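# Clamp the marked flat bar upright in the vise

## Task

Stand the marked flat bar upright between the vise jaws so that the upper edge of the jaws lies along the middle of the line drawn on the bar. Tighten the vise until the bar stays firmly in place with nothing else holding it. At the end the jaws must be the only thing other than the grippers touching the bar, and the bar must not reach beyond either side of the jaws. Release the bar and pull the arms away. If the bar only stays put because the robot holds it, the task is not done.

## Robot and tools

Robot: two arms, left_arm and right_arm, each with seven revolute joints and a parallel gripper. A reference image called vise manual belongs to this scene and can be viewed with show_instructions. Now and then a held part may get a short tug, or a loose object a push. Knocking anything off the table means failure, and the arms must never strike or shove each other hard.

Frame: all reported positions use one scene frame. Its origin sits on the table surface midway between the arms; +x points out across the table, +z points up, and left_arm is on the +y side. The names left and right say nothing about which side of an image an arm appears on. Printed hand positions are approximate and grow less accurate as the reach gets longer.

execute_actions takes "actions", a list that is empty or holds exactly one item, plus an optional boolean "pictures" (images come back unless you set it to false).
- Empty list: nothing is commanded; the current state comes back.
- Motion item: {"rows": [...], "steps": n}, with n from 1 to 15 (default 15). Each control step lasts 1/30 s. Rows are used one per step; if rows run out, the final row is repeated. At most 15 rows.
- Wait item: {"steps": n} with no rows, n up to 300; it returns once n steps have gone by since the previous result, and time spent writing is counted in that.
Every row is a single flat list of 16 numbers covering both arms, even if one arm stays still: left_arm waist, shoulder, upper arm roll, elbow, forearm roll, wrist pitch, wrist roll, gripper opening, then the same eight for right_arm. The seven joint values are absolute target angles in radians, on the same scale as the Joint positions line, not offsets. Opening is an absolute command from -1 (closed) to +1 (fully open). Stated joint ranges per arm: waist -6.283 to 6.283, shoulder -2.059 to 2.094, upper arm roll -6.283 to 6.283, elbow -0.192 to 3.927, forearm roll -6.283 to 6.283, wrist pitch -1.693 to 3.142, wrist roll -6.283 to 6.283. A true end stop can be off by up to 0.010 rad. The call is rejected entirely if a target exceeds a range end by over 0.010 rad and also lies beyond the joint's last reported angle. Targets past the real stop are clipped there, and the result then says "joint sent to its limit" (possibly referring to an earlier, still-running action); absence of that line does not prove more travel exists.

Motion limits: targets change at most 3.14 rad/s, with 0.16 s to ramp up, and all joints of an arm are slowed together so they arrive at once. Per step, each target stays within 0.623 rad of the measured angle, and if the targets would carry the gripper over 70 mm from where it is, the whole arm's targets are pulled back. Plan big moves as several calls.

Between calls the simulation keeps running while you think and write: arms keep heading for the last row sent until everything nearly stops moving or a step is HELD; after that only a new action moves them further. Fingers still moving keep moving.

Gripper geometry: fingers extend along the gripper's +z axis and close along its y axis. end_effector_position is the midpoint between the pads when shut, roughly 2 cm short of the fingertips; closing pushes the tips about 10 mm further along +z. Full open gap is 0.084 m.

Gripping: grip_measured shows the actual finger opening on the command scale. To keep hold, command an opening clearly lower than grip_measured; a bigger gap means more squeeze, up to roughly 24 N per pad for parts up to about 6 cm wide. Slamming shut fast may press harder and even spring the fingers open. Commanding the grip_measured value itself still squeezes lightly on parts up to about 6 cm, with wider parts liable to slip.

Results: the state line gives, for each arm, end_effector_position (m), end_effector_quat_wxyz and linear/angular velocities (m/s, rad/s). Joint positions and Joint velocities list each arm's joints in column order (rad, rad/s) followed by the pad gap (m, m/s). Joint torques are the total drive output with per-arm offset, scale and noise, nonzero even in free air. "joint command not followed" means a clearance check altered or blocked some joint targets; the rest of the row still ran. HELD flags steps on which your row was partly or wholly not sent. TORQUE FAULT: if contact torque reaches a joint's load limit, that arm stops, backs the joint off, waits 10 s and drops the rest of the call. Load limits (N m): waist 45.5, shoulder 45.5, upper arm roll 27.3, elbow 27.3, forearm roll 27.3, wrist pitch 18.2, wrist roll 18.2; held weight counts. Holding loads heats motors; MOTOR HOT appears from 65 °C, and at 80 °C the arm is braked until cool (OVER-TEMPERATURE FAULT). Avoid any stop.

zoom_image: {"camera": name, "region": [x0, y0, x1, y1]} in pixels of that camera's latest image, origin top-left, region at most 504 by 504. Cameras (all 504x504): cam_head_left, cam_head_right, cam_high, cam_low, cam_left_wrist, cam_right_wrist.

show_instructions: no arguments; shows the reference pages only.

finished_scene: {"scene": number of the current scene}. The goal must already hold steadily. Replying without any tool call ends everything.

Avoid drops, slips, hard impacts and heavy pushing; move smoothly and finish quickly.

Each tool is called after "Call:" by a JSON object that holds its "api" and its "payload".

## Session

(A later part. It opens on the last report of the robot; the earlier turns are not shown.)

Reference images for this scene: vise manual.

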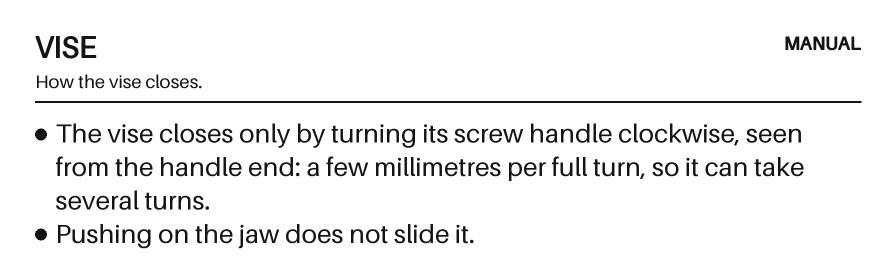

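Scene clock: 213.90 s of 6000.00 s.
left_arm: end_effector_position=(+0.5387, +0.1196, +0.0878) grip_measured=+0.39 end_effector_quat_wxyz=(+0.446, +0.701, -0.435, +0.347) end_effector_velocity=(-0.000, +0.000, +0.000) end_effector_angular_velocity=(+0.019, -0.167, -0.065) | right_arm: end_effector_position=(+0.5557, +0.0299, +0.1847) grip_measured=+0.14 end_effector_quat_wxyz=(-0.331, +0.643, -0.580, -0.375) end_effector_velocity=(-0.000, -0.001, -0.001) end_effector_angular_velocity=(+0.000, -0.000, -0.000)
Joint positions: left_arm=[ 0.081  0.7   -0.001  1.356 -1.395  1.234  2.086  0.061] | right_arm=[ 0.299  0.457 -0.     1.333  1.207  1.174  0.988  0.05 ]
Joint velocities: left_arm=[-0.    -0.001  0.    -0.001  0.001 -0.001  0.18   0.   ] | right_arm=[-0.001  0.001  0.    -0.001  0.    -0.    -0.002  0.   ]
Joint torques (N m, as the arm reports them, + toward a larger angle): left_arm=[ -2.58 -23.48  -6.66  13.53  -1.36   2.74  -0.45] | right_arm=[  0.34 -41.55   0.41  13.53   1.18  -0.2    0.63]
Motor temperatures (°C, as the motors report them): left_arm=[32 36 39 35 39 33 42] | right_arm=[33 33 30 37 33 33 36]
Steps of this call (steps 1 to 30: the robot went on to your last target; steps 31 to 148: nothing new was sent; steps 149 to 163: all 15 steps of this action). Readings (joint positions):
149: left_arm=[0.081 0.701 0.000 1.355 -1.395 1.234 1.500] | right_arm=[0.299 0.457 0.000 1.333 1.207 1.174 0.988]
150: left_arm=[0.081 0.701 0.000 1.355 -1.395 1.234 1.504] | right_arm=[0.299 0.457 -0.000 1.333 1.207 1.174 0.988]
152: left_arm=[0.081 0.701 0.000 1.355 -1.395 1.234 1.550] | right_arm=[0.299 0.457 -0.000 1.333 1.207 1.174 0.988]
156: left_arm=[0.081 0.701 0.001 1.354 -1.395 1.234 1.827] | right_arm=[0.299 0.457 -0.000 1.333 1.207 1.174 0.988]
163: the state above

Call:
{"api": "execute_actions", "payload": {"actions": [{"rows":[[0.081,0.701,0,1.355,-1.395,1.234,2.6,0.4,0.299,0.4568,0,1.333,1.207,1.174,0.988,-0.7]],"steps":15}]}}

Call:
{"api": "zoom_image", "payload": {"camera": "cam_right_wrist", "region": [190,400,504,490]}}

Scene clock: 216.90 s of 6000.00 s.
left_arm: end_effector_position=(+0.5386, +0.1199, +0.0875) grip_measured=+0.39 end_effector_quat_wxyz=(+0.345, +0.571, -0.596, +0.447) end_effector_velocity=(-0.001, -0.003, +0.002) end_effector_angular_velocity=(+0.006, -0.108, -0.047) | right_arm: end_effector_position=(+0.5557, +0.0299, +0.1847) grip_measured=+0.14 end_effector_quat_wxyz=(-0.331, +0.643, -0.580, -0.375) end_effector_velocity=(-0.000, +0.000, +0.001) end_effector_angular_velocity=(+0.001, -0.001, +0.000)
Joint positions: left_arm=[ 0.081  0.701 -0.     1.356 -1.395  1.234  2.591  0.061] | right_arm=[ 0.299  0.457 -0.     1.333  1.207  1.174  0.988  0.05 ]
Joint velocities: left_arm=[-0.002 -0.002 -0.003  0.001 -0.002  0.003  0.114  0.   ] | right_arm=[ 0.    -0.001  0.     0.     0.001 -0.     0.     0.   ]
Joint torques (N m, as the arm reports them, + toward a larger angle): left_arm=[ -2.82 -22.96  -6.48  12.27  -0.94   2.79  -0.4 ] | right_arm=[  1.34 -41.42   1.42  13.79   1.65  -0.35   0.92]
Motor temperatures (°C, as the motors report them): left_arm=[32 36 39 35 39 33 42] | right_arm=[33 33 30 37 33 33 36]
Steps of this call (steps 1 to 30: the robot went on to your last target; steps 31 to 75: nothing new was sent; steps 76 to 90: all 15 steps of this action). Readings (joint positions):
76: left_arm=[0.081 0.701 -0.000 1.355 -1.395 1.234 2.100] | right_arm=[0.299 0.457 -0.000 1.333 1.207 1.174 0.988]
77: left_arm=[0.081 0.701 -0.000 1.355 -1.395 1.234 2.104] | right_arm=[0.299 0.457 -0.000 1.333 1.207 1.174 0.988]
79: left_arm=[0.081 0.701 0.000 1.355 -1.395 1.233 2.150] | right_arm=[0.299 0.457 -0.000 1.333 1.207 1.174 0.988]
83: left_arm=[0.082 0.702 0.002 1.354 -1.395 1.233 2.407] | right_arm=[0.299 0.457 -0.000 1.333 1.207 1.174 0.988]
90: the state above

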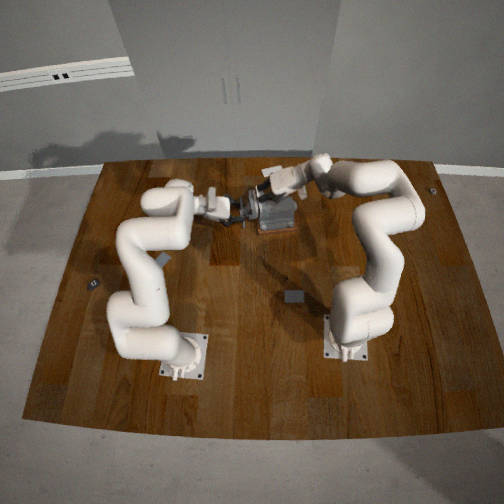

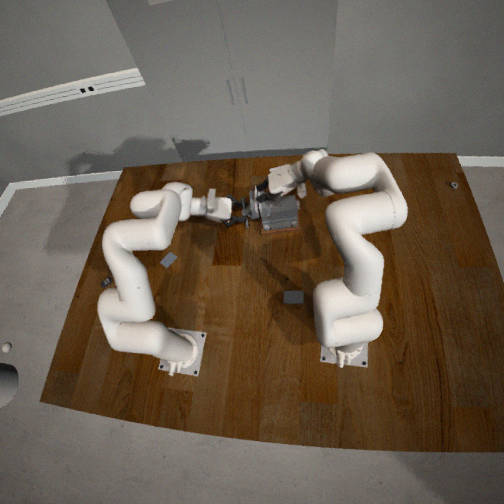

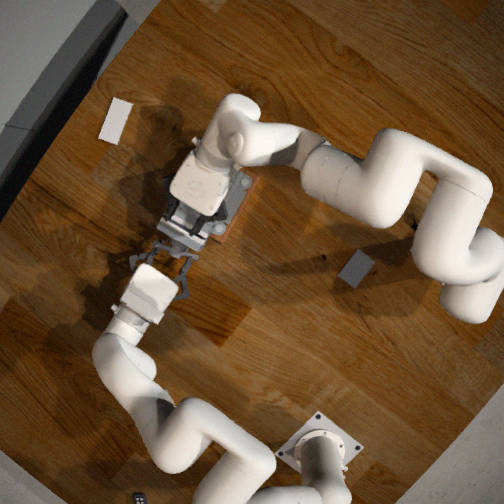

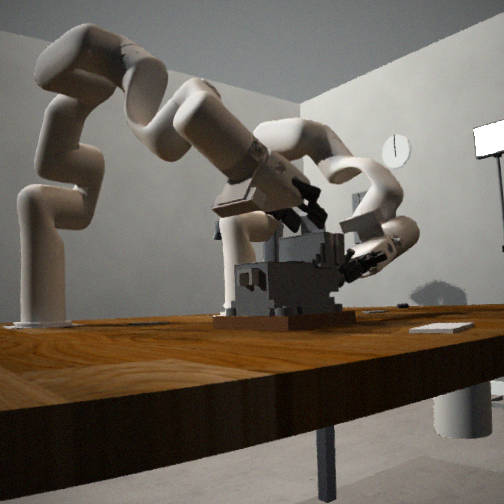

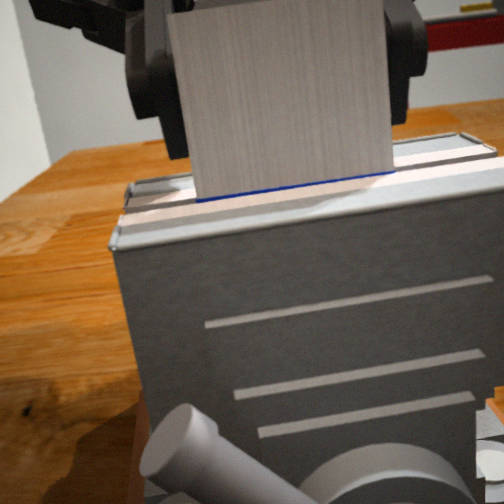

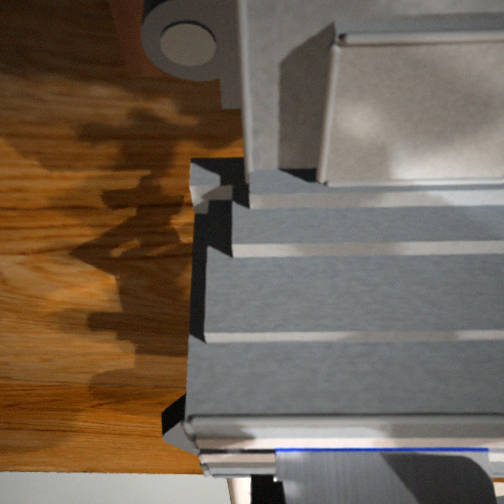

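Region (190, 400, 504, 490) of cam_right_wrist's 504x504 image, scaled by 1.605, with more detail than that image has; it fills the top 144 rows of this view, and the rest is white.

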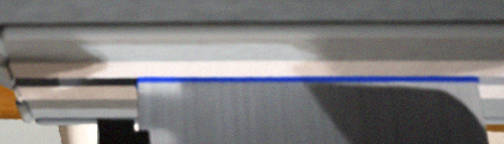

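Slightly low now, with a small tilt; correcting.

Call:
{"api": "execute_actions", "payload": {"actions": [{"rows":[[0.081,0.701,0,1.355,-1.395,1.234,2.6,0.4,0.2985,0.4562,0,1.333,1.207,1.174,0.993,-0.7]],"steps":15}], "pictures": false}}

Call:
{"api": "execute_actions", "payload": {"actions": [{"rows":[[0.081,0.701,0,1.355,-1.395,1.234,2.9,0.4,0.2985,0.4562,0,1.333,1.207,1.174,0.993,-0.7]],"steps":15}]}}

Call:
{"api": "zoom_image", "payload": {"camera": "cam_right_wrist", "region": [190,400,504,490]}}

Scene clock: 221.17 s of 6000.00 s.
left_arm: end_effector_position=(+0.5382, +0.1200, +0.0869) grip_measured=+0.39 end_effector_quat_wxyz=(+0.344, +0.569, -0.598, +0.448) end_effector_velocity=(+0.001, +0.001, +0.001) end_effector_angular_velocity=(-0.000, -0.002, +0.003) | right_arm: end_effector_position=(+0.5557, +0.0299, +0.1848) grip_measured=+0.14 end_effector_quat_wxyz=(-0.330, +0.642, -0.582, -0.376) end_effector_velocity=(+0.001, -0.001, +0.001) end_effector_angular_velocity=(+0.001, -0.002, -0.002)
Joint positions: left_arm=[ 0.081  0.701 -0.     1.355 -1.395  1.234  2.6    0.061] | right_arm=[0.299 0.456 0.    1.333 1.207 1.174 0.993 0.05 ]
Joint velocities: left_arm=[ 0.001 -0.001  0.001  0.    -0.002 -0.     0.001 -0.   ] | right_arm=[-0.002 -0.001 -0.     0.001  0.     0.    -0.001 -0.   ]
Joint torques (N m, as the arm reports them, + toward a larger angle): left_arm=[ -2.09 -21.53  -5.55  11.03  -0.39   2.63   0.01] | right_arm=[  1.57 -42.11   1.51  14.34   2.15   0.03   1.27]
Motor temperatures (°C, as the motors report them): left_arm=[32 36 39 35 39 33 42] | right_arm=[33 33 30 37 33 33 36]
Steps of this call (steps 1 to 15: the robot went on to your last target; steps 16 to 113: nothing new was sent; steps 114 to 128: all 15 steps of this action). Readings (joint positions):
114: left_arm=[0.081 0.701 -0.000 1.355 -1.395 1.234 2.600] | right_arm=[0.299 0.457 -0.000 1.333 1.207 1.174 0.988]
115: left_arm=[0.081 0.701 -0.000 1.355 -1.395 1.234 2.600] | right_arm=[0.299 0.457 0.000 1.333 1.207 1.174 0.989]
117: left_arm=[0.081 0.701 -0.000 1.355 -1.395 1.234 2.600] | right_arm=[0.299 0.457 0.000 1.333 1.207 1.174 0.990]
121: left_arm=[0.081 0.701 -0.000 1.355 -1.395 1.234 2.600] | right_arm=[0.299 0.457 0.000 1.333 1.207 1.174 0.992]
128: the state above

Scene clock: 221.67 s of 6000.00 s.
left_arm: end_effector_position=(+0.5380, +0.1198, +0.0868) grip_measured=+0.39 end_effector_quat_wxyz=(-0.274, -0.474, +0.676, -0.494) end_effector_velocity=(-0.000, -0.001, +0.001) end_effector_angular_velocity=(+0.003, -0.039, -0.018) | right_arm: end_effector_position=(+0.5558, +0.0298, +0.1848) grip_measured=+0.14 end_effector_quat_wxyz=(-0.330, +0.641, -0.582, -0.376) end_effector_velocity=(-0.000, +0.000, -0.000) end_effector_angular_velocity=(+0.000, +0.001, +0.001)
Joint positions: left_arm=[ 0.081  0.701 -0.     1.355 -1.395  1.234  2.897  0.061] | right_arm=[0.299 0.456 0.    1.333 1.207 1.174 0.993 0.05 ]
Joint velocities: left_arm=[-0.001 -0.001 -0.001  0.001  0.001  0.001  0.04  -0.   ] | right_arm=[ 0.     0.     0.    -0.001  0.    -0.    -0.001  0.   ]
Joint torques (N m, as the arm reports them, + toward a larger angle): left_arm=[ -2.66 -22.06  -6.73  11.92  -0.52   2.84   0.03] | right_arm=[  1.15 -43.19   1.31  14.26   2.27  -0.22   1.28]
Motor temperatures (°C, as the motors report them): left_arm=[32 36 39 35 39 33 42] | right_arm=[33 33 30 37 33 33 36]
Steps of this call (steps 1 to 15: all 15 steps of this action). Readings (joint positions):
1: left_arm=[0.081 0.701 -0.000 1.355 -1.395 1.234 2.600] | right_arm=[0.299 0.456 0.000 1.333 1.207 1.174 0.993]
2: left_arm=[0.081 0.701 0.000 1.355 -1.395 1.234 2.604] | right_arm=[0.299 0.456 0.000 1.333 1.207 1.174 0.993]
4: left_arm=[0.081 0.701 0.000 1.355 -1.395 1.234 2.650] | right_arm=[0.299 0.456 0.000 1.333 1.207 1.174 0.993]
8: left_arm=[0.082 0.701 0.001 1.354 -1.395 1.233 2.830] | right_arm=[0.299 0.456 0.000 1.333 1.207 1.174 0.993]
15: the state above

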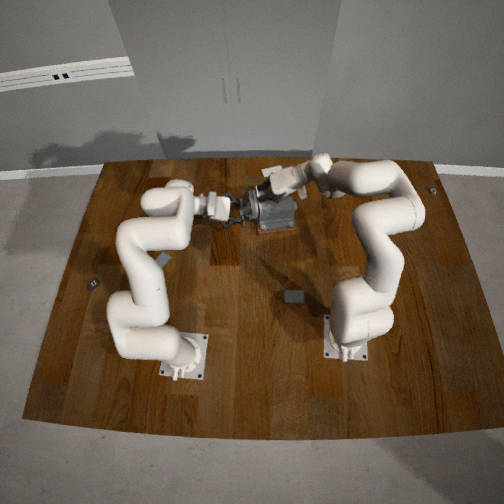

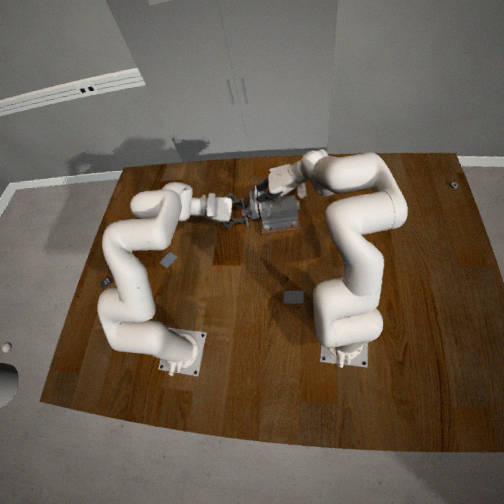

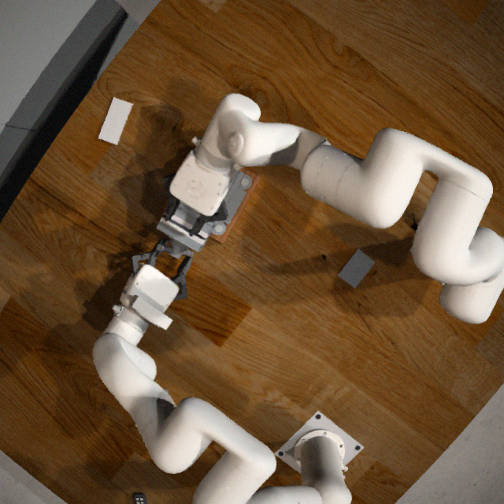

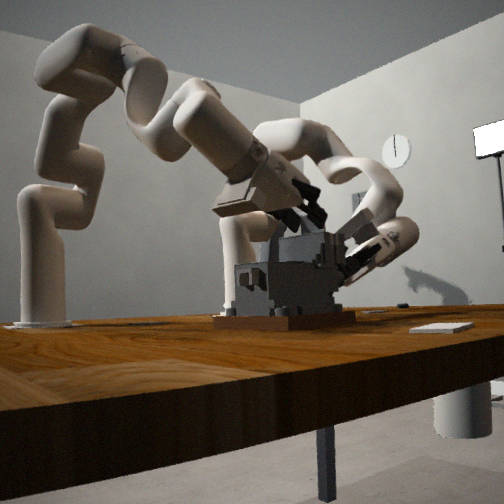

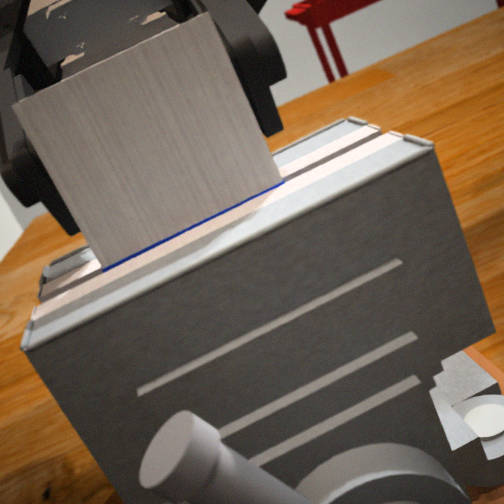

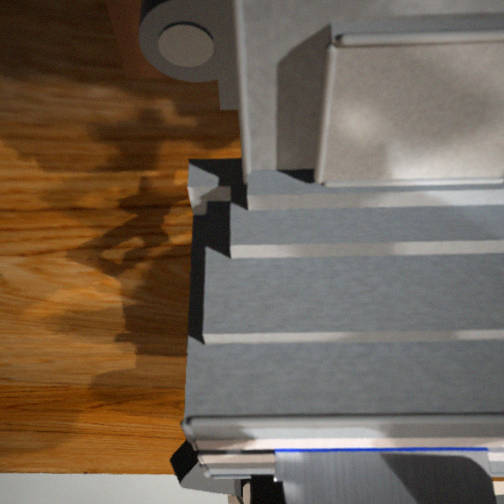

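Region (190, 400, 504, 490) of cam_right_wrist's 504x504 image, scaled by 1.605, with more detail than that image has; it fills the top 144 rows of this view, and the rest is white.

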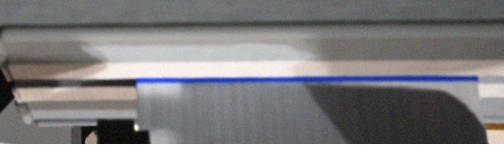

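Call:
{"api": "execute_actions", "payload": {"actions": [{"rows":[[0.081,0.701,0,1.355,-1.395,1.234,2.9,0.4,0.2985,0.4555,0,1.333,1.207,1.174,0.99,-0.7]],"steps":15}], "pictures": false}}

Call:
{"api": "execute_actions", "payload": {"actions": [{"rows":[[0.081,0.701,0,1.355,-1.395,1.234,3.3,0.4,0.2985,0.4555,0,1.333,1.207,1.174,0.99,-0.7]],"steps":15}]}}

Call:
{"api": "zoom_image", "payload": {"camera": "cam_right_wrist", "region": [190,400,504,490]}}

Scene clock: 228.43 s of 6000.00 s.
left_arm: end_effector_position=(+0.5382, +0.1200, +0.0869) grip_measured=+0.39 end_effector_quat_wxyz=(-0.273, -0.473, +0.677, -0.494) end_effector_velocity=(-0.000, +0.000, -0.001) end_effector_angular_velocity=(+0.002, -0.000, -0.000) | right_arm: end_effector_position=(+0.5559, +0.0298, +0.1851) grip_measured=+0.14 end_effector_quat_wxyz=(-0.331, +0.642, -0.581, -0.375) end_effector_velocity=(-0.001, +0.001, -0.000) end_effector_angular_velocity=(+0.000, +0.000, +0.003)
Joint positions: left_arm=[ 0.081  0.701 -0.     1.355 -1.395  1.234  2.9    0.061] | right_arm=[0.299 0.456 0.    1.333 1.207 1.174 0.99  0.05 ]
Joint velocities: left_arm=[-0.001  0.     0.    -0.     0.001 -0.001  0.001  0.   ] | right_arm=[ 0.002 -0.     0.    -0.001 -0.     0.    -0.001 -0.   ]
Joint torques (N m, as the arm reports them, + toward a larger angle): left_arm=[ -2.12 -23.42  -5.55  12.67  -0.98   2.78  -0.09] | right_arm=[  0.32 -46.8    0.72  15.51   2.89   0.19   1.01]
Motor temperatures (°C, as the motors report them): left_arm=[32 36 39 35 39 33 42] | right_arm=[33 33 30 37 33 33 36]
Steps of this call (steps 1 to 15: the robot went on to your last target; steps 16 to 188: nothing new was sent; steps 189 to 203: all 15 steps of this action). Readings (joint positions):
189: left_arm=[0.081 0.701 -0.000 1.355 -1.395 1.234 2.900] | right_arm=[0.299 0.456 0.000 1.333 1.207 1.174 0.993]
190: left_arm=[0.081 0.701 -0.000 1.355 -1.395 1.234 2.900] | right_arm=[0.299 0.456 0.000 1.333 1.207 1.174 0.993]
192: left_arm=[0.081 0.701 -0.000 1.355 -1.395 1.234 2.900] | right_arm=[0.299 0.456 0.000 1.333 1.207 1.174 0.992]
196: left_arm=[0.081 0.701 -0.000 1.355 -1.395 1.234 2.900] | right_arm=[0.299 0.456 0.000 1.333 1.207 1.174 0.990]
203: the state above

Scene clock: 228.93 s of 6000.00 s.
left_arm: end_effector_position=(+0.5386, +0.1199, +0.0876) grip_measured=+0.39 end_effector_quat_wxyz=(-0.170, -0.331, +0.756, -0.539) end_effector_velocity=(-0.001, -0.000, -0.001) end_effector_angular_velocity=(+0.008, -0.063, -0.026) | right_arm: end_effector_position=(+0.5559, +0.0297, +0.1852) grip_measured=+0.14 end_effector_quat_wxyz=(-0.331, +0.642, -0.581, -0.375) end_effector_velocity=(+0.001, -0.001, -0.000) end_effector_angular_velocity=(-0.000, -0.001, -0.001)
Joint positions: left_arm=[ 0.081  0.7   -0.     1.356 -1.395  1.234  3.294  0.061] | right_arm=[ 0.298  0.456 -0.     1.333  1.207  1.174  0.99   0.05 ]
Joint velocities: left_arm=[-0.001  0.     0.    -0.001  0.001 -0.     0.07   0.   ] | right_arm=[-0.002  0.    -0.    -0.     0.    -0.    -0.002 -0.   ]
Joint torques (N m, as the arm reports them, + toward a larger angle): left_arm=[ -2.82 -22.05  -5.31  10.93  -0.56   2.5   -0.29] | right_arm=[  0.43 -48.15   1.38  15.74   3.07   0.11   1.13]
Motor temperatures (°C, as the motors report them): left_arm=[32 36 39 35 39 33 42] | right_arm=[33 33 30 37 33 33 36]
Steps of this call (steps 1 to 15: all 15 steps of this action). Readings (joint positions):
1: left_arm=[0.081 0.701 -0.000 1.355 -1.395 1.234 2.900] | right_arm=[0.299 0.456 0.000 1.333 1.207 1.174 0.990]
2: left_arm=[0.081 0.701 0.000 1.355 -1.395 1.234 2.904] | right_arm=[0.299 0.456 0.000 1.333 1.207 1.174 0.990]
4: left_arm=[0.081 0.701 0.000 1.355 -1.395 1.234 2.950] | right_arm=[0.299 0.456 0.000 1.333 1.207 1.174 0.990]
8: left_arm=[0.081 0.701 0.000 1.356 -1.395 1.234 3.176] | right_arm=[0.299 0.456 -0.000 1.333 1.207 1.174 0.990]
15: the state above

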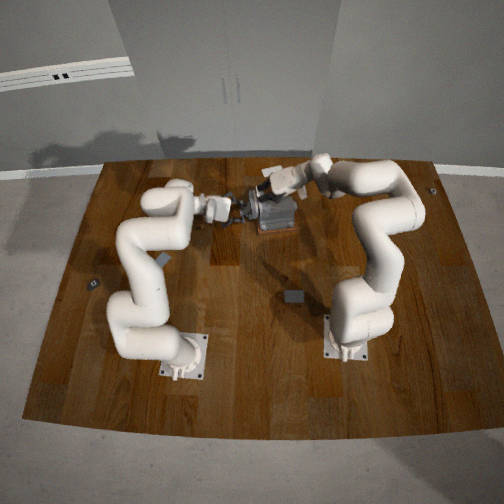

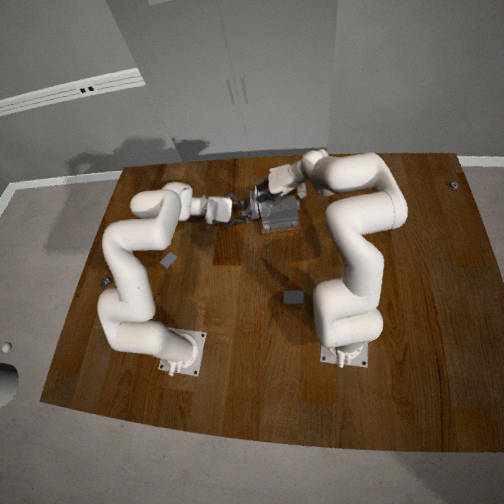

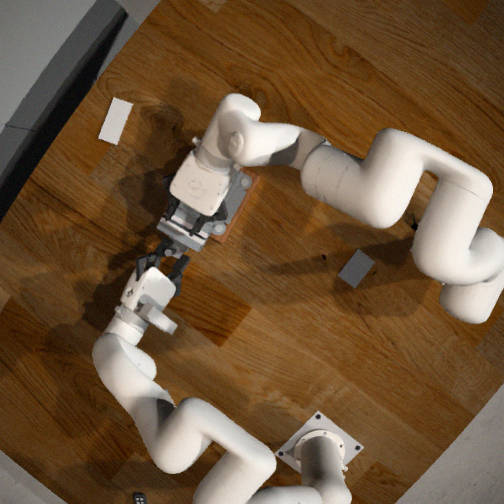

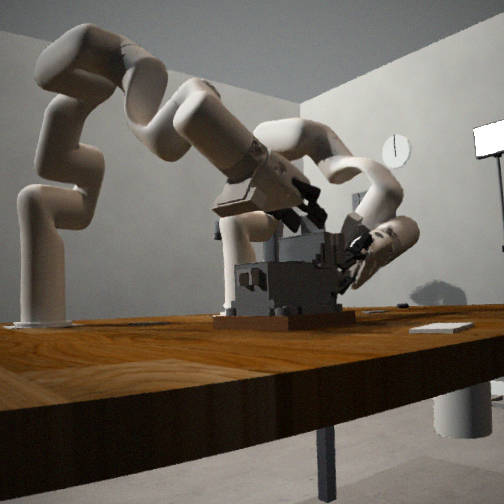

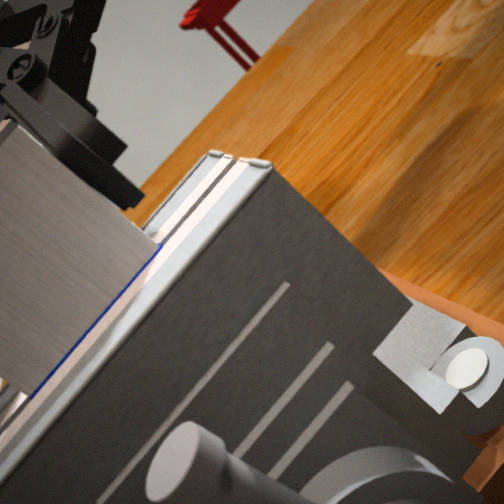

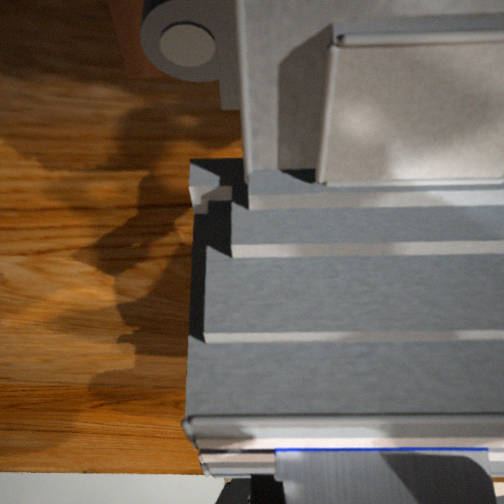

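Region (190, 400, 504, 490) of cam_right_wrist's 504x504 image, scaled by 1.605, with more detail than that image has; it fills the top 144 rows of this view, and the rest is white.

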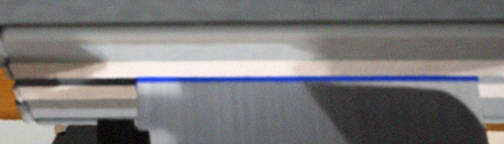

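Acceptable. Tighten.

Call:
{"api": "execute_actions", "payload": {"actions": [{"rows":[[0.081,0.701,0,1.355,-1.395,1.234,3.6,0.4,0.2985,0.4558,0,1.333,1.207,1.174,0.99,-0.7]],"steps":15}], "pictures": false}}

Scene clock: 231.83 s of 6000.00 s.
left_arm: end_effector_position=(+0.5381, +0.1198, +0.0868) grip_measured=+0.39 end_effector_quat_wxyz=(-0.088, -0.214, +0.797, -0.558) end_effector_velocity=(+0.001, +0.001, -0.000) end_effector_angular_velocity=(+0.003, -0.036, -0.010) | right_arm: end_effector_position=(+0.5560, +0.0297, +0.1853) grip_measured=+0.14 end_effector_quat_wxyz=(-0.331, +0.642, -0.581, -0.375) end_effector_velocity=(+0.000, +0.000, +0.000) end_effector_angular_velocity=(+0.000, -0.002, +0.001)
Joint positions: left_arm=[ 0.081  0.701 -0.     1.355 -1.395  1.234  3.597  0.061] | right_arm=[ 0.298  0.456 -0.     1.333  1.207  1.174  0.99   0.05 ]
Joint velocities: left_arm=[ 0.001  0.001  0.     0.    -0.004 -0.001  0.04  -0.   ] | right_arm=[ 0.     0.001 -0.     0.001 -0.    -0.    -0.001  0.   ]
Joint torques (N m, as the arm reports them, + toward a larger angle): left_arm=[ -1.75 -20.97  -3.5   10.02   0.44   1.86  -0.15] | right_arm=[  0.56 -48.83   1.66  16.31   3.31   0.19   1.24]
Motor temperatures (°C, as the motors report them): left_arm=[32 36 39 35 39 33 42] | right_arm=[33 33 30 37 33 33 36]
Steps of this call (steps 1 to 15: the robot went on to your last target; steps 16 to 72: nothing new was sent; steps 73 to 87: all 15 steps of this action). Readings (joint positions):
73: left_arm=[0.081 0.701 -0.000 1.355 -1.395 1.234 3.300] | right_arm=[0.298 0.456 -0.000 1.333 1.207 1.174 0.990]
74: left_arm=[0.081 0.701 -0.000 1.355 -1.395 1.234 3.304] | right_arm=[0.298 0.456 -0.000 1.333 1.207 1.174 0.990]
76: left_arm=[0.081 0.701 0.000 1.355 -1.395 1.234 3.350] | right_arm=[0.298 0.456 -0.000 1.333 1.207 1.174 0.990]
80: left_arm=[0.081 0.701 -0.000 1.355 -1.395 1.234 3.530] | right_arm=[0.298 0.456 -0.000 1.333 1.207 1.174 0.990]
87: the state above

Call:
{"api": "execute_actions", "payload": {"actions": [{"rows":[[0.079,0.701,0,1.355,-1.395,1.234,3.95,0.4,0.2985,0.4558,0,1.333,1.207,1.174,0.99,-0.7]],"steps":15}], "pictures": false}}

Scene clock: 234.80 s of 6000.00 s.
left_arm: end_effector_position=(+0.5378, +0.1186, +0.0871) grip_measured=+0.39 end_effector_quat_wxyz=(+0.010, -0.071, +0.822, -0.565) end_effector_velocity=(+0.000, +0.001, -0.000) end_effector_angular_velocity=(+0.005, -0.049, -0.017) | right_arm: end_effector_position=(+0.5559, +0.0297, +0.1853) grip_measured=+0.14 end_effector_quat_wxyz=(-0.331, +0.642, -0.581, -0.375) end_effector_velocity=(-0.000, -0.000, -0.001) end_effector_angular_velocity=(-0.000, +0.000, -0.000)
Joint positions: left_arm=[ 0.079  0.701 -0.     1.355 -1.395  1.234  3.946  0.061] | right_arm=[ 0.298  0.456 -0.     1.333  1.207  1.174  0.99   0.05 ]
Joint velocities: left_arm=[ 0.    -0.     0.001 -0.001 -0.001 -0.001  0.053  0.   ] | right_arm=[-0.    -0.    -0.    -0.002  0.    -0.    -0.001  0.   ]
Joint torques (N m, as the arm reports them, + toward a larger angle): left_arm=[ -0.58 -20.53  -1.8    9.97   0.51   1.96  -0.23] | right_arm=[  0.74 -47.86   1.94  16.05   3.3   -0.02   1.2 ]
Motor temperatures (°C, as the motors report them): left_arm=[32 36 39 35 39 33 42] | right_arm=[33 33 30 38 33 33 36]
Steps of this call (steps 1 to 15: the robot went on to your last target; steps 16 to 74: nothing new was sent; steps 75 to 89: all 15 steps of this action). Readings (joint positions):
75: left_arm=[0.081 0.701 -0.000 1.355 -1.395 1.234 3.600] | right_arm=[0.299 0.456 0.000 1.333 1.207 1.174 0.990]
76: left_arm=[0.081 0.701 -0.000 1.355 -1.395 1.234 3.604] | right_arm=[0.299 0.456 0.000 1.333 1.207 1.174 0.990]
78: left_arm=[0.081 0.701 0.000 1.355 -1.395 1.234 3.650] | right_arm=[0.299 0.456 0.000 1.333 1.207 1.174 0.990]
82: left_arm=[0.079 0.701 -0.000 1.355 -1.395 1.234 3.855] | right_arm=[0.299 0.456 -0.000 1.333 1.207 1.174 0.990]
89: the state above

Call:
{"api": "execute_actions", "payload": {"actions": [{"rows":[[0.079,0.701,0,1.355,-1.395,1.234,4.3,0.4,0.2985,0.4558,0,1.333,1.207,1.174,0.99,-0.7]],"steps":15}], "pictures": false}}

Scene clock: 238.27 s of 6000.00 s.
left_arm: end_effector_position=(+0.5373, +0.1191, +0.0861) grip_measured=+0.39 end_effector_quat_wxyz=(+0.107, +0.073, +0.822, -0.554) end_effector_velocity=(+0.000, -0.000, -0.000) end_effector_angular_velocity=(+0.007, -0.050, -0.021) | right_arm: end_effector_position=(+0.5559, +0.0298, +0.1852) grip_measured=+0.14 end_effector_quat_wxyz=(-0.331, +0.642, -0.581, -0.375) end_effector_velocity=(+0.000, -0.000, -0.001) end_effector_angular_velocity=(-0.001, +0.001, -0.001)
Joint positions: left_arm=[ 0.079  0.702  0.     1.354 -1.394  1.234  4.296  0.061] | right_arm=[ 0.298  0.456 -0.     1.333  1.207  1.174  0.99   0.05 ]
Joint velocities: left_arm=[-0.     0.    -0.001  0.001  0.002 -0.001  0.053  0.   ] | right_arm=[-0.     0.001 -0.    -0.    -0.    -0.     0.    -0.   ]
Joint torques (N m, as the arm reports them, + toward a larger angle): left_arm=[ -0.12 -20.93  -1.65  11.76  -0.8    1.37  -0.68] | right_arm=[  1.02 -46.86   1.59  15.83   2.93   0.18   1.27]
Motor temperatures (°C, as the motors report them): left_arm=[32 36 39 35 39 33 42] | right_arm=[33 33 30 38 33 33 36]
Steps of this call (steps 1 to 15: the robot went on to your last target; steps 16 to 89: nothing new was sent; steps 90 to 104: all 15 steps of this action). Readings (joint positions):
90: left_arm=[0.079 0.701 -0.000 1.355 -1.395 1.234 3.950] | right_arm=[0.299 0.456 0.000 1.333 1.207 1.174 0.990]
91: left_arm=[0.079 0.701 -0.000 1.355 -1.395 1.234 3.954] | right_arm=[0.299 0.456 0.000 1.333 1.207 1.174 0.990]
93: left_arm=[0.079 0.701 0.000 1.355 -1.395 1.234 4.000] | right_arm=[0.299 0.456 -0.000 1.333 1.207 1.174 0.990]
97: left_arm=[0.079 0.701 0.001 1.354 -1.394 1.234 4.205] | right_arm=[0.298 0.456 -0.000 1.333 1.207 1.174 0.990]
104: the state above

Call:
{"api": "execute_actions", "payload": {"actions": [{"rows":[[0.079,0.701,0,1.355,-1.395,1.234,4.65,0.4,0.2985,0.4558,0,1.333,1.207,1.174,0.99,-0.7]],"steps":15}], "pictures": false}}

Scene clock: 241.03 s of 6000.00 s.
left_arm: end_effector_position=(+0.5380, +0.1199, +0.0863) grip_measured=+0.39 end_effector_quat_wxyz=(+0.203, +0.214, +0.798, -0.526) end_effector_velocity=(+0.002, -0.003, +0.003) end_effector_angular_velocity=(+0.003, -0.056, -0.022) | right_arm: end_effector_position=(+0.5559, +0.0298, +0.1852) grip_measured=+0.14 end_effector_quat_wxyz=(-0.331, +0.642, -0.581, -0.375) end_effector_velocity=(+0.001, -0.000, +0.001) end_effector_angular_velocity=(+0.000, -0.003, -0.001)
Joint positions: left_arm=[ 0.08   0.701  0.001  1.355 -1.395  1.233  4.646  0.061] | right_arm=[0.299 0.456 0.    1.333 1.207 1.174 0.99  0.05 ]
Joint velocities: left_arm=[-0.003 -0.001 -0.003  0.006 -0.002 -0.002  0.053  0.   ] | right_arm=[-0.    -0.002 -0.001  0.001 -0.     0.    -0.    -0.   ]
Joint torques (N m, as the arm reports them, + toward a larger angle): left_arm=[ -3.77 -24.6   -7.94  15.29  -2.6    2.71  -0.21] | right_arm=[  0.93 -46.92   1.75  15.85   2.93   0.17   1.12]
Motor temperatures (°C, as the motors report them): left_arm=[32 36 39 35 39 33 42] | right_arm=[33 33 30 38 33 33 36]
Steps of this call (steps 1 to 15: the robot went on to your last target; steps 16 to 68: nothing new was sent; steps 69 to 83: all 15 steps of this action). Readings (joint positions):
69: left_arm=[0.079 0.701 0.000 1.355 -1.395 1.234 4.300] | right_arm=[0.298 0.456 -0.000 1.333 1.207 1.174 0.990]
70: left_arm=[0.079 0.701 0.000 1.355 -1.395 1.234 4.304] | right_arm=[0.298 0.456 -0.000 1.333 1.207 1.174 0.990]
72: left_arm=[0.079 0.701 0.000 1.355 -1.395 1.234 4.350] | right_arm=[0.298 0.456 -0.000 1.333 1.207 1.174 0.990]
76: left_arm=[0.080 0.701 0.001 1.355 -1.395 1.233 4.555] | right_arm=[0.299 0.456 0.000 1.333 1.207 1.174 0.990]
83: the state above

Call:
{"api": "execute_actions", "payload": {"actions": [{"rows":[[0.079,0.701,0,1.355,-1.395,1.234,4.95,0.4,0.2985,0.4558,0,1.333,1.207,1.174,0.99,-0.7]],"steps":15}], "pictures": false}}

Scene clock: 244.60 s of 6000.00 s.
left_arm: end_effector_position=(+0.5376, +0.1191, +0.0862) grip_measured=+0.40 end_effector_quat_wxyz=(+0.279, +0.332, +0.756, -0.490) end_effector_velocity=(-0.000, +0.000, -0.001) end_effector_angular_velocity=(+0.004, -0.035, -0.014) | right_arm: end_effector_position=(+0.5559, +0.0298, +0.1852) grip_measured=+0.14 end_effector_quat_wxyz=(-0.331, +0.642, -0.581, -0.375) end_effector_velocity=(-0.001, +0.000, -0.000) end_effector_angular_velocity=(-0.000, +0.001, +0.001)
Joint positions: left_arm=[ 0.079  0.702  0.     1.354 -1.395  1.234  4.947  0.061] | right_arm=[ 0.298  0.456 -0.     1.333  1.207  1.174  0.99   0.05 ]
Joint velocities: left_arm=[ 0.     0.001  0.001 -0.    -0.     0.     0.039  0.   ] | right_arm=[ 0.001  0.    -0.    -0.001 -0.    -0.     0.     0.   ]
Joint torques (N m, as the arm reports them, + toward a larger angle): left_arm=[ -3.54 -26.52 -10.09  16.18  -2.8    3.66   0.16] | right_arm=[  1.57 -47.38   1.76  15.87   2.94   0.22   1.21]
Motor temperatures (°C, as the motors report them): left_arm=[32 37 39 35 39 33 42] | right_arm=[33 33 30 38 33 33 36]
Steps of this call (steps 1 to 15: the robot went on to your last target; steps 16 to 92: nothing new was sent; steps 93 to 107: all 15 steps of this action). Readings (joint positions):
93: left_arm=[0.079 0.701 0.000 1.355 -1.395 1.234 4.650] | right_arm=[0.298 0.456 -0.000 1.333 1.207 1.174 0.990]
94: left_arm=[0.079 0.701 0.000 1.355 -1.395 1.234 4.654] | right_arm=[0.298 0.456 -0.000 1.333 1.207 1.174 0.990]
96: left_arm=[0.079 0.701 0.000 1.355 -1.395 1.234 4.700] | right_arm=[0.298 0.456 -0.000 1.333 1.207 1.174 0.990]
100: left_arm=[0.079 0.701 0.000 1.354 -1.395 1.234 4.880] | right_arm=[0.299 0.456 0.000 1.333 1.207 1.174 0.990]
107: the state above

Call:
{"api": "execute_actions", "payload": {"actions": [{"rows":[[0.079,0.701,0,1.355,-1.395,1.234,5.25,0.4,0.2985,0.4558,0,1.333,1.207,1.174,0.99,-0.7]],"steps":15}], "pictures": false}}

Scene clock: 247.47 s of 6000.00 s.
left_arm: end_effector_position=(+0.5375, +0.1208, +0.0856) grip_measured=+0.41 end_effector_quat_wxyz=(+0.348, +0.438, +0.700, -0.444) end_effector_velocity=(+0.000, -0.002, +0.001) end_effector_angular_velocity=(+0.006, -0.033, -0.016) | right_arm: end_effector_position=(+0.5559, +0.0298, +0.1852) grip_measured=+0.14 end_effector_quat_wxyz=(-0.331, +0.642, -0.581, -0.375) end_effector_velocity=(-0.001, +0.001, -0.000) end_effector_angular_velocity=(+0.000, +0.002, +0.001)
Joint positions: left_arm=[ 0.08   0.702  0.002  1.353 -1.395  1.234  5.241  0.061] | right_arm=[0.299 0.456 0.    1.333 1.207 1.174 0.99  0.05 ]
Joint velocities: left_arm=[-0.003 -0.001 -0.001  0.003  0.003 -0.002  0.031  0.   ] | right_arm=[ 0.002 -0.     0.    -0.001  0.     0.     0.001 -0.   ]
Joint torques (N m, as the arm reports them, + toward a larger angle): left_arm=[ -9.58 -29.81 -18.55  22.72  -4.22   4.09   2.9 ] | right_arm=[  1.17 -47.36   1.61  15.81   3.07   0.19   1.23]
Motor temperatures (°C, as the motors report them): left_arm=[32 37 39 35 39 33 42] | right_arm=[33 33 30 38 33 33 36]
Steps of this call (steps 1 to 15: the robot went on to your last target; steps 16 to 71: nothing new was sent; steps 72 to 86: all 15 steps of this action). Readings (joint positions):
72: left_arm=[0.079 0.701 0.000 1.355 -1.395 1.234 4.950] | right_arm=[0.298 0.456 -0.000 1.333 1.207 1.174 0.990]
73: left_arm=[0.079 0.701 0.000 1.355 -1.395 1.234 4.954] | right_arm=[0.298 0.456 -0.000 1.333 1.207 1.174 0.990]
75: left_arm=[0.079 0.701 0.000 1.354 -1.395 1.233 5.000] | right_arm=[0.298 0.456 -0.000 1.333 1.207 1.174 0.990]
79: left_arm=[0.080 0.702 0.002 1.353 -1.395 1.234 5.177] | right_arm=[0.299 0.456 0.000 1.333 1.207 1.174 0.990]
86: the state above

Tight.

Call:
{"api": "execute_actions", "payload": {"actions": [{"rows":[[0.079,0.701,0,1.355,-1.395,1.234,4.2,0.8,0.2985,0.4558,0,1.333,1.207,1.174,0.99,1]],"steps":15}], "pictures": false}}

Call:
{"api": "execute_actions", "payload": {"actions": [{"rows":[[0.15,0.701,0,1.355,-1.395,1.234,4.2,1,0.24,0.43,0,1.333,1.207,1.174,0.99,1]],"steps":15}], "pictures": false}}

Call:
{"api": "execute_actions", "payload": {"actions": [{"rows":[[0.5,0.5,0,1.3,-1.395,1.234,4.2,1,-0.2,0.2,0,1.3,1.207,1.174,0.99,1]],"steps":15}], "pictures": false}}

Call:
{"api": "execute_actions", "payload": {"actions": [{"steps":20}]}}

Scene clock: 253.83 s of 6000.00 s.
left_arm: end_effector_position=(+0.5383, +0.1165, +0.0897) grip_measured=+0.80 end_effector_quat_wxyz=(+0.119, +0.091, +0.819, -0.554) end_effector_velocity=(-0.005, +0.026, -0.029) end_effector_angular_velocity=(-0.117, +1.535, +0.616) | right_arm: end_effector_position=(+0.5560, +0.0299, +0.1855) grip_measured=+1.00 end_effector_quat_wxyz=(-0.331, +0.642, -0.580, -0.375) end_effector_velocity=(+0.000, -0.000, -0.000) end_effector_angular_velocity=(-0.001, -0.002, +0.001)
Joint positions: left_arm=[ 0.078  0.699 -0.002  1.357 -1.396  1.236  4.332  0.077] | right_arm=[0.299 0.456 0.    1.333 1.207 1.174 0.99  0.084]
Joint velocities: left_arm=[ 0.015  0.022  0.027 -0.026  0.008 -0.018 -1.603  0.   ] | right_arm=[-0.     0.001 -0.     0.002 -0.002  0.    -0.001  0.   ]
Joint torques (N m, as the arm reports them, + toward a larger angle): left_arm=[ -0.85 -22.5   -2.98  12.53  -1.06   1.39   0.5 ] | right_arm=[ -0.47 -41.55  -0.19  13.42   0.57  -0.08   0.28]
Motor temperatures (°C, as the motors report them): left_arm=[32 37 39 36 39 33 42] | right_arm=[33 33 30 38 33 33 36]
Steps of this call (steps 1 to 15: the robot went on to your last target; steps 16 to 176: nothing new was sent; steps 177 to 191: all 15 steps of this action). Readings (joint positions):
177: left_arm=[0.079 0.701 0.002 1.353 -1.395 1.234 5.243] | right_arm=[0.299 0.456 0.000 1.333 1.207 1.174 0.990]
178: left_arm=[0.078 0.701 0.000 1.354 -1.395 1.234 5.240] | right_arm=[0.298 0.456 0.000 1.333 1.207 1.174 0.990]
180: left_arm=[0.076 0.701 -0.003 1.356 -1.395 1.234 5.198] | right_arm=[0.299 0.454 0.002 1.335 1.209 1.174 0.991]
184: left_arm=[0.075 0.695 -0.008 1.364 -1.398 1.239 4.914] | right_arm=[0.299 0.454 0.001 1.335 1.208 1.174 0.991]
191: the state above

Scene clock: 254.33 s of 6000.00 s.
left_arm: end_effector_position=(+0.5496, +0.1578, +0.0872) grip_measured=+1.00 end_effector_quat_wxyz=(+0.101, +0.006, +0.825, -0.556) end_effector_velocity=(+0.003, +0.013, -0.003) end_effector_angular_velocity=(+0.011, +0.004, +0.021) | right_arm: end_effector_position=(+0.5739, +0.0007, +0.1997) grip_measured=+1.00 end_effector_quat_wxyz=(-0.350, +0.630, -0.593, -0.360) end_effector_velocity=(+0.007, -0.010, +0.002) end_effector_angular_velocity=(-0.005, -0.010, -0.019)
Joint positions: left_arm=[ 0.148  0.701 -0.002  1.355 -1.395  1.234  4.2    0.084] | right_arm=[0.241 0.431 0.002 1.333 1.207 1.174 0.99  0.084]
Joint velocities: left_arm=[ 0.01   0.001  0.012  0.001  0.002 -0.003 -0.003  0.   ] | right_arm=[-0.007 -0.003 -0.012  0.005  0.    -0.003 -0.001  0.   ]
Joint torques (N m, as the arm reports them, + toward a larger angle): left_arm=[  0.09 -21.91  -1.62  12.13  -0.93   1.52  -0.24] | right_arm=[ -0.37 -41.35  -0.62  13.34   0.58   0.05   0.28]
Motor temperatures (°C, as the motors report them): left_arm=[32 37 39 36 39 33 42] | right_arm=[33 33 30 38 33 33 36]
Steps of this call (steps 1 to 15: all 15 steps of this action). Readings (joint positions):
1: left_arm=[0.078 0.699 -0.002 1.357 -1.396 1.236 4.286] | right_arm=[0.298 0.456 0.000 1.333 1.207 1.174 0.990]
2: left_arm=[0.081 0.700 -0.002 1.356 -1.396 1.235 4.255] | right_arm=[0.295 0.454 0.001 1.333 1.207 1.174 0.990]
4: left_arm=[0.104 0.700 -0.007 1.356 -1.395 1.236 4.223] | right_arm=[0.275 0.446 0.005 1.331 1.207 1.175 0.990]
8: left_arm=[0.146 0.700 0.006 1.356 -1.395 1.233 4.204] | right_arm=[0.243 0.431 -0.006 1.335 1.207 1.173 0.990]
15: the state above

Scene clock: 254.83 s of 6000.00 s.
left_arm: end_effector_position=(+0.5766, +0.3180, +0.1578) grip_measured=+1.00 end_effector_quat_wxyz=(+0.216, -0.072, +0.819, -0.526) end_effector_velocity=(+0.002, +0.373, +0.162) end_effector_angular_velocity=(+0.089, -0.233, +0.610) | right_arm: end_effector_position=(+0.6271, -0.1510, +0.2711) grip_measured=+1.00 end_effector_quat_wxyz=(-0.430, +0.565, -0.649, -0.272) end_effector_velocity=(+0.065, -0.364, +0.163) end_effector_angular_velocity=(-0.032, -0.273, -0.620)
Joint positions: left_arm=[ 0.411  0.551  0.001  1.315 -1.395  1.234  4.2    0.084] | right_arm=[-0.024  0.292 -0.001  1.314  1.207  1.174  0.99   0.084]
Joint velocities: left_arm=[ 0.606 -0.345  0.004 -0.095 -0.001  0.    -0.001 -0.   ] | right_arm=[-0.614 -0.321 -0.005 -0.046 -0.    -0.001  0.    -0.   ]
Joint torques (N m, as the arm reports them, + toward a larger angle): left_arm=[ -0.91 -20.43  -2.08  13.13  -1.41   1.34  -0.25] | right_arm=[  0.44 -38.74   0.36  13.7    0.8   -0.28   0.3 ]
Motor temperatures (°C, as the motors report them): left_arm=[32 37 39 36 39 33 42] | right_arm=[33 33 30 38 33 33 36]
Steps of this call (steps 1 to 15: all 15 steps of this action). Readings (joint positions):
1: left_arm=[0.149 0.701 -0.001 1.355 -1.395 1.234 4.200] | right_arm=[0.241 0.430 0.001 1.333 1.207 1.174 0.990]
2: left_arm=[0.152 0.699 -0.002 1.354 -1.395 1.234 4.200] | right_arm=[0.237 0.429 0.002 1.332 1.207 1.174 0.990]
4: left_arm=[0.183 0.682 -0.008 1.345 -1.395 1.236 4.200] | right_arm=[0.206 0.413 0.009 1.327 1.207 1.176 0.990]
8: left_arm=[0.271 0.631 0.002 1.338 -1.395 1.234 4.200] | right_arm=[0.118 0.366 -0.002 1.325 1.207 1.173 0.990]
15: the state above

Scene clock: 255.50 s of 6000.00 s.
left_arm: end_effector_position=(+0.5738, +0.3714, +0.1813) grip_measured=+1.00 end_effector_quat_wxyz=(+0.253, -0.098, +0.815, -0.511) end_effector_velocity=(+0.000, +0.002, +0.001) end_effector_angular_velocity=(+0.001, -0.003, +0.002) | right_arm: end_effector_position=(+0.6343, -0.2530, +0.3169) grip_measured=+1.00 end_effector_quat_wxyz=(+0.472, -0.520, +0.681, +0.207) end_effector_velocity=(+0.001, -0.011, +0.004) end_effector_angular_velocity=(-0.005, -0.007, -0.018)
Joint positions: left_arm=[ 0.5    0.5   -0.     1.3   -1.395  1.234  4.2    0.084] | right_arm=[-0.199  0.201  0.001  1.3    1.207  1.174  0.99   0.084]
Joint velocities: left_arm=[ 0.002 -0.002  0.     0.    -0.     0.     0.001 -0.   ] | right_arm=[-0.009 -0.005 -0.008  0.003  0.    -0.002  0.    -0.   ]
Joint torques (N m, as the arm reports them, + toward a larger angle): left_arm=[ -0.43 -20.34  -1.91  13.6   -1.11   1.14  -0.48] | right_arm=[ -0.04 -36.37   0.07  14.49   0.72  -0.3    0.2 ]
Motor temperatures (°C, as the motors report them): left_arm=[32 37 39 36 39 33 42] | right_arm=[33 33 30 38 33 33 36]
Steps of this call (steps 1 to 20: the robot went on to your last target). Readings (joint positions):
1: left_arm=[0.431 0.539 0.001 1.311 -1.395 1.234 4.200] | right_arm=[-0.045 0.281 -0.001 1.312 1.207 1.174 0.990]
2: left_arm=[0.450 0.528 0.001 1.308 -1.395 1.234 4.200] | right_arm=[-0.065 0.270 -0.001 1.310 1.207 1.174 0.990]
4: left_arm=[0.479 0.512 0.003 1.305 -1.395 1.233 4.200] | right_arm=[-0.107 0.249 -0.000 1.307 1.207 1.174 0.990]
8: left_arm=[0.496 0.502 0.000 1.301 -1.395 1.234 4.200] | right_arm=[-0.177 0.211 -0.003 1.303 1.207 1.173 0.990]
20: the state above

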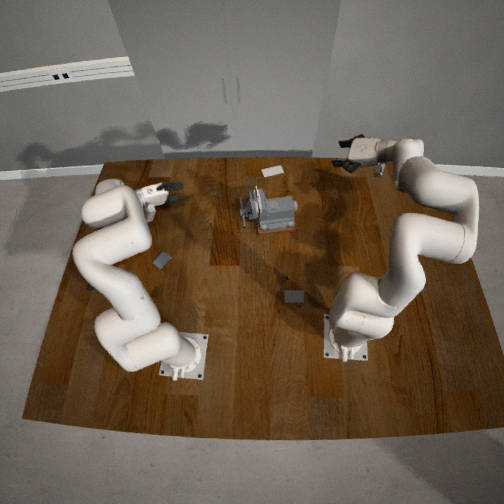

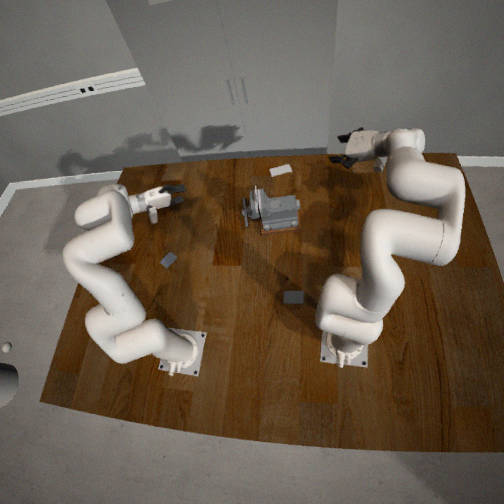

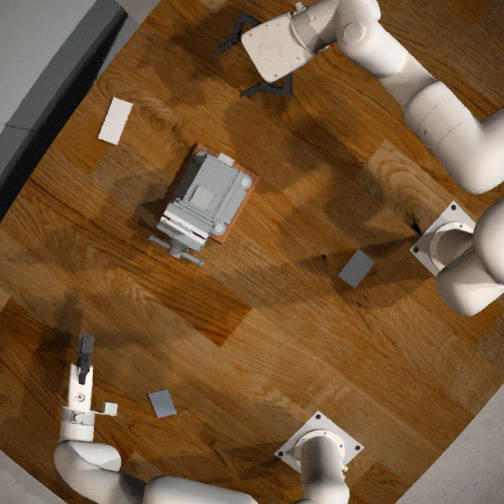

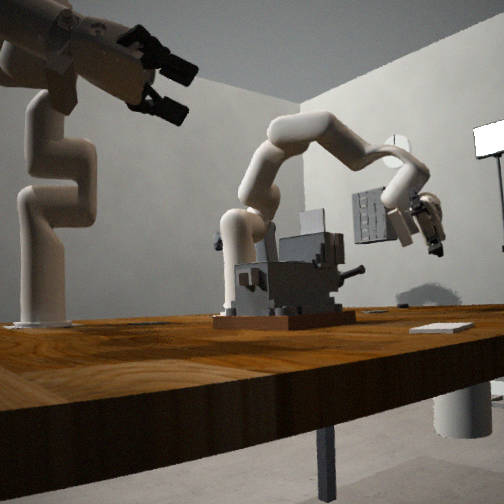

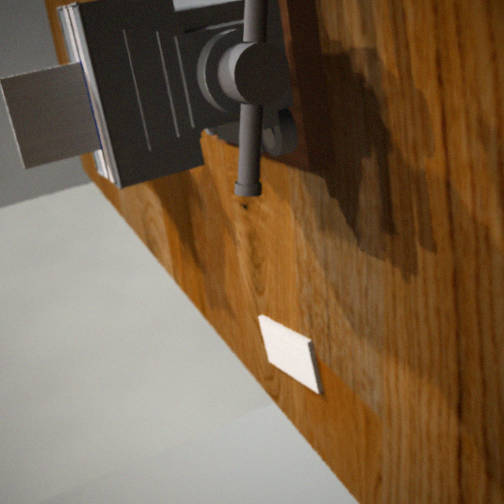

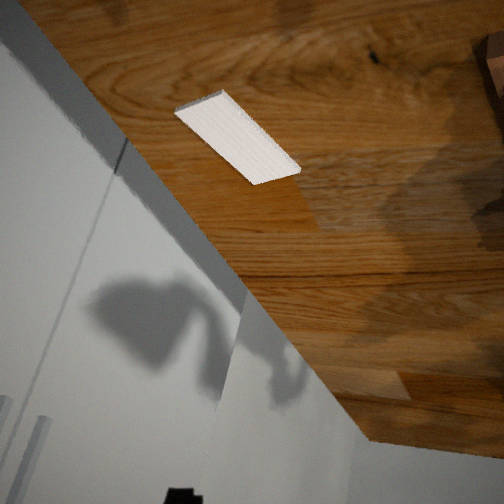

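Call:
{"api": "finished_scene", "payload": {"scene": 2}}

The scene is finished: the task was done.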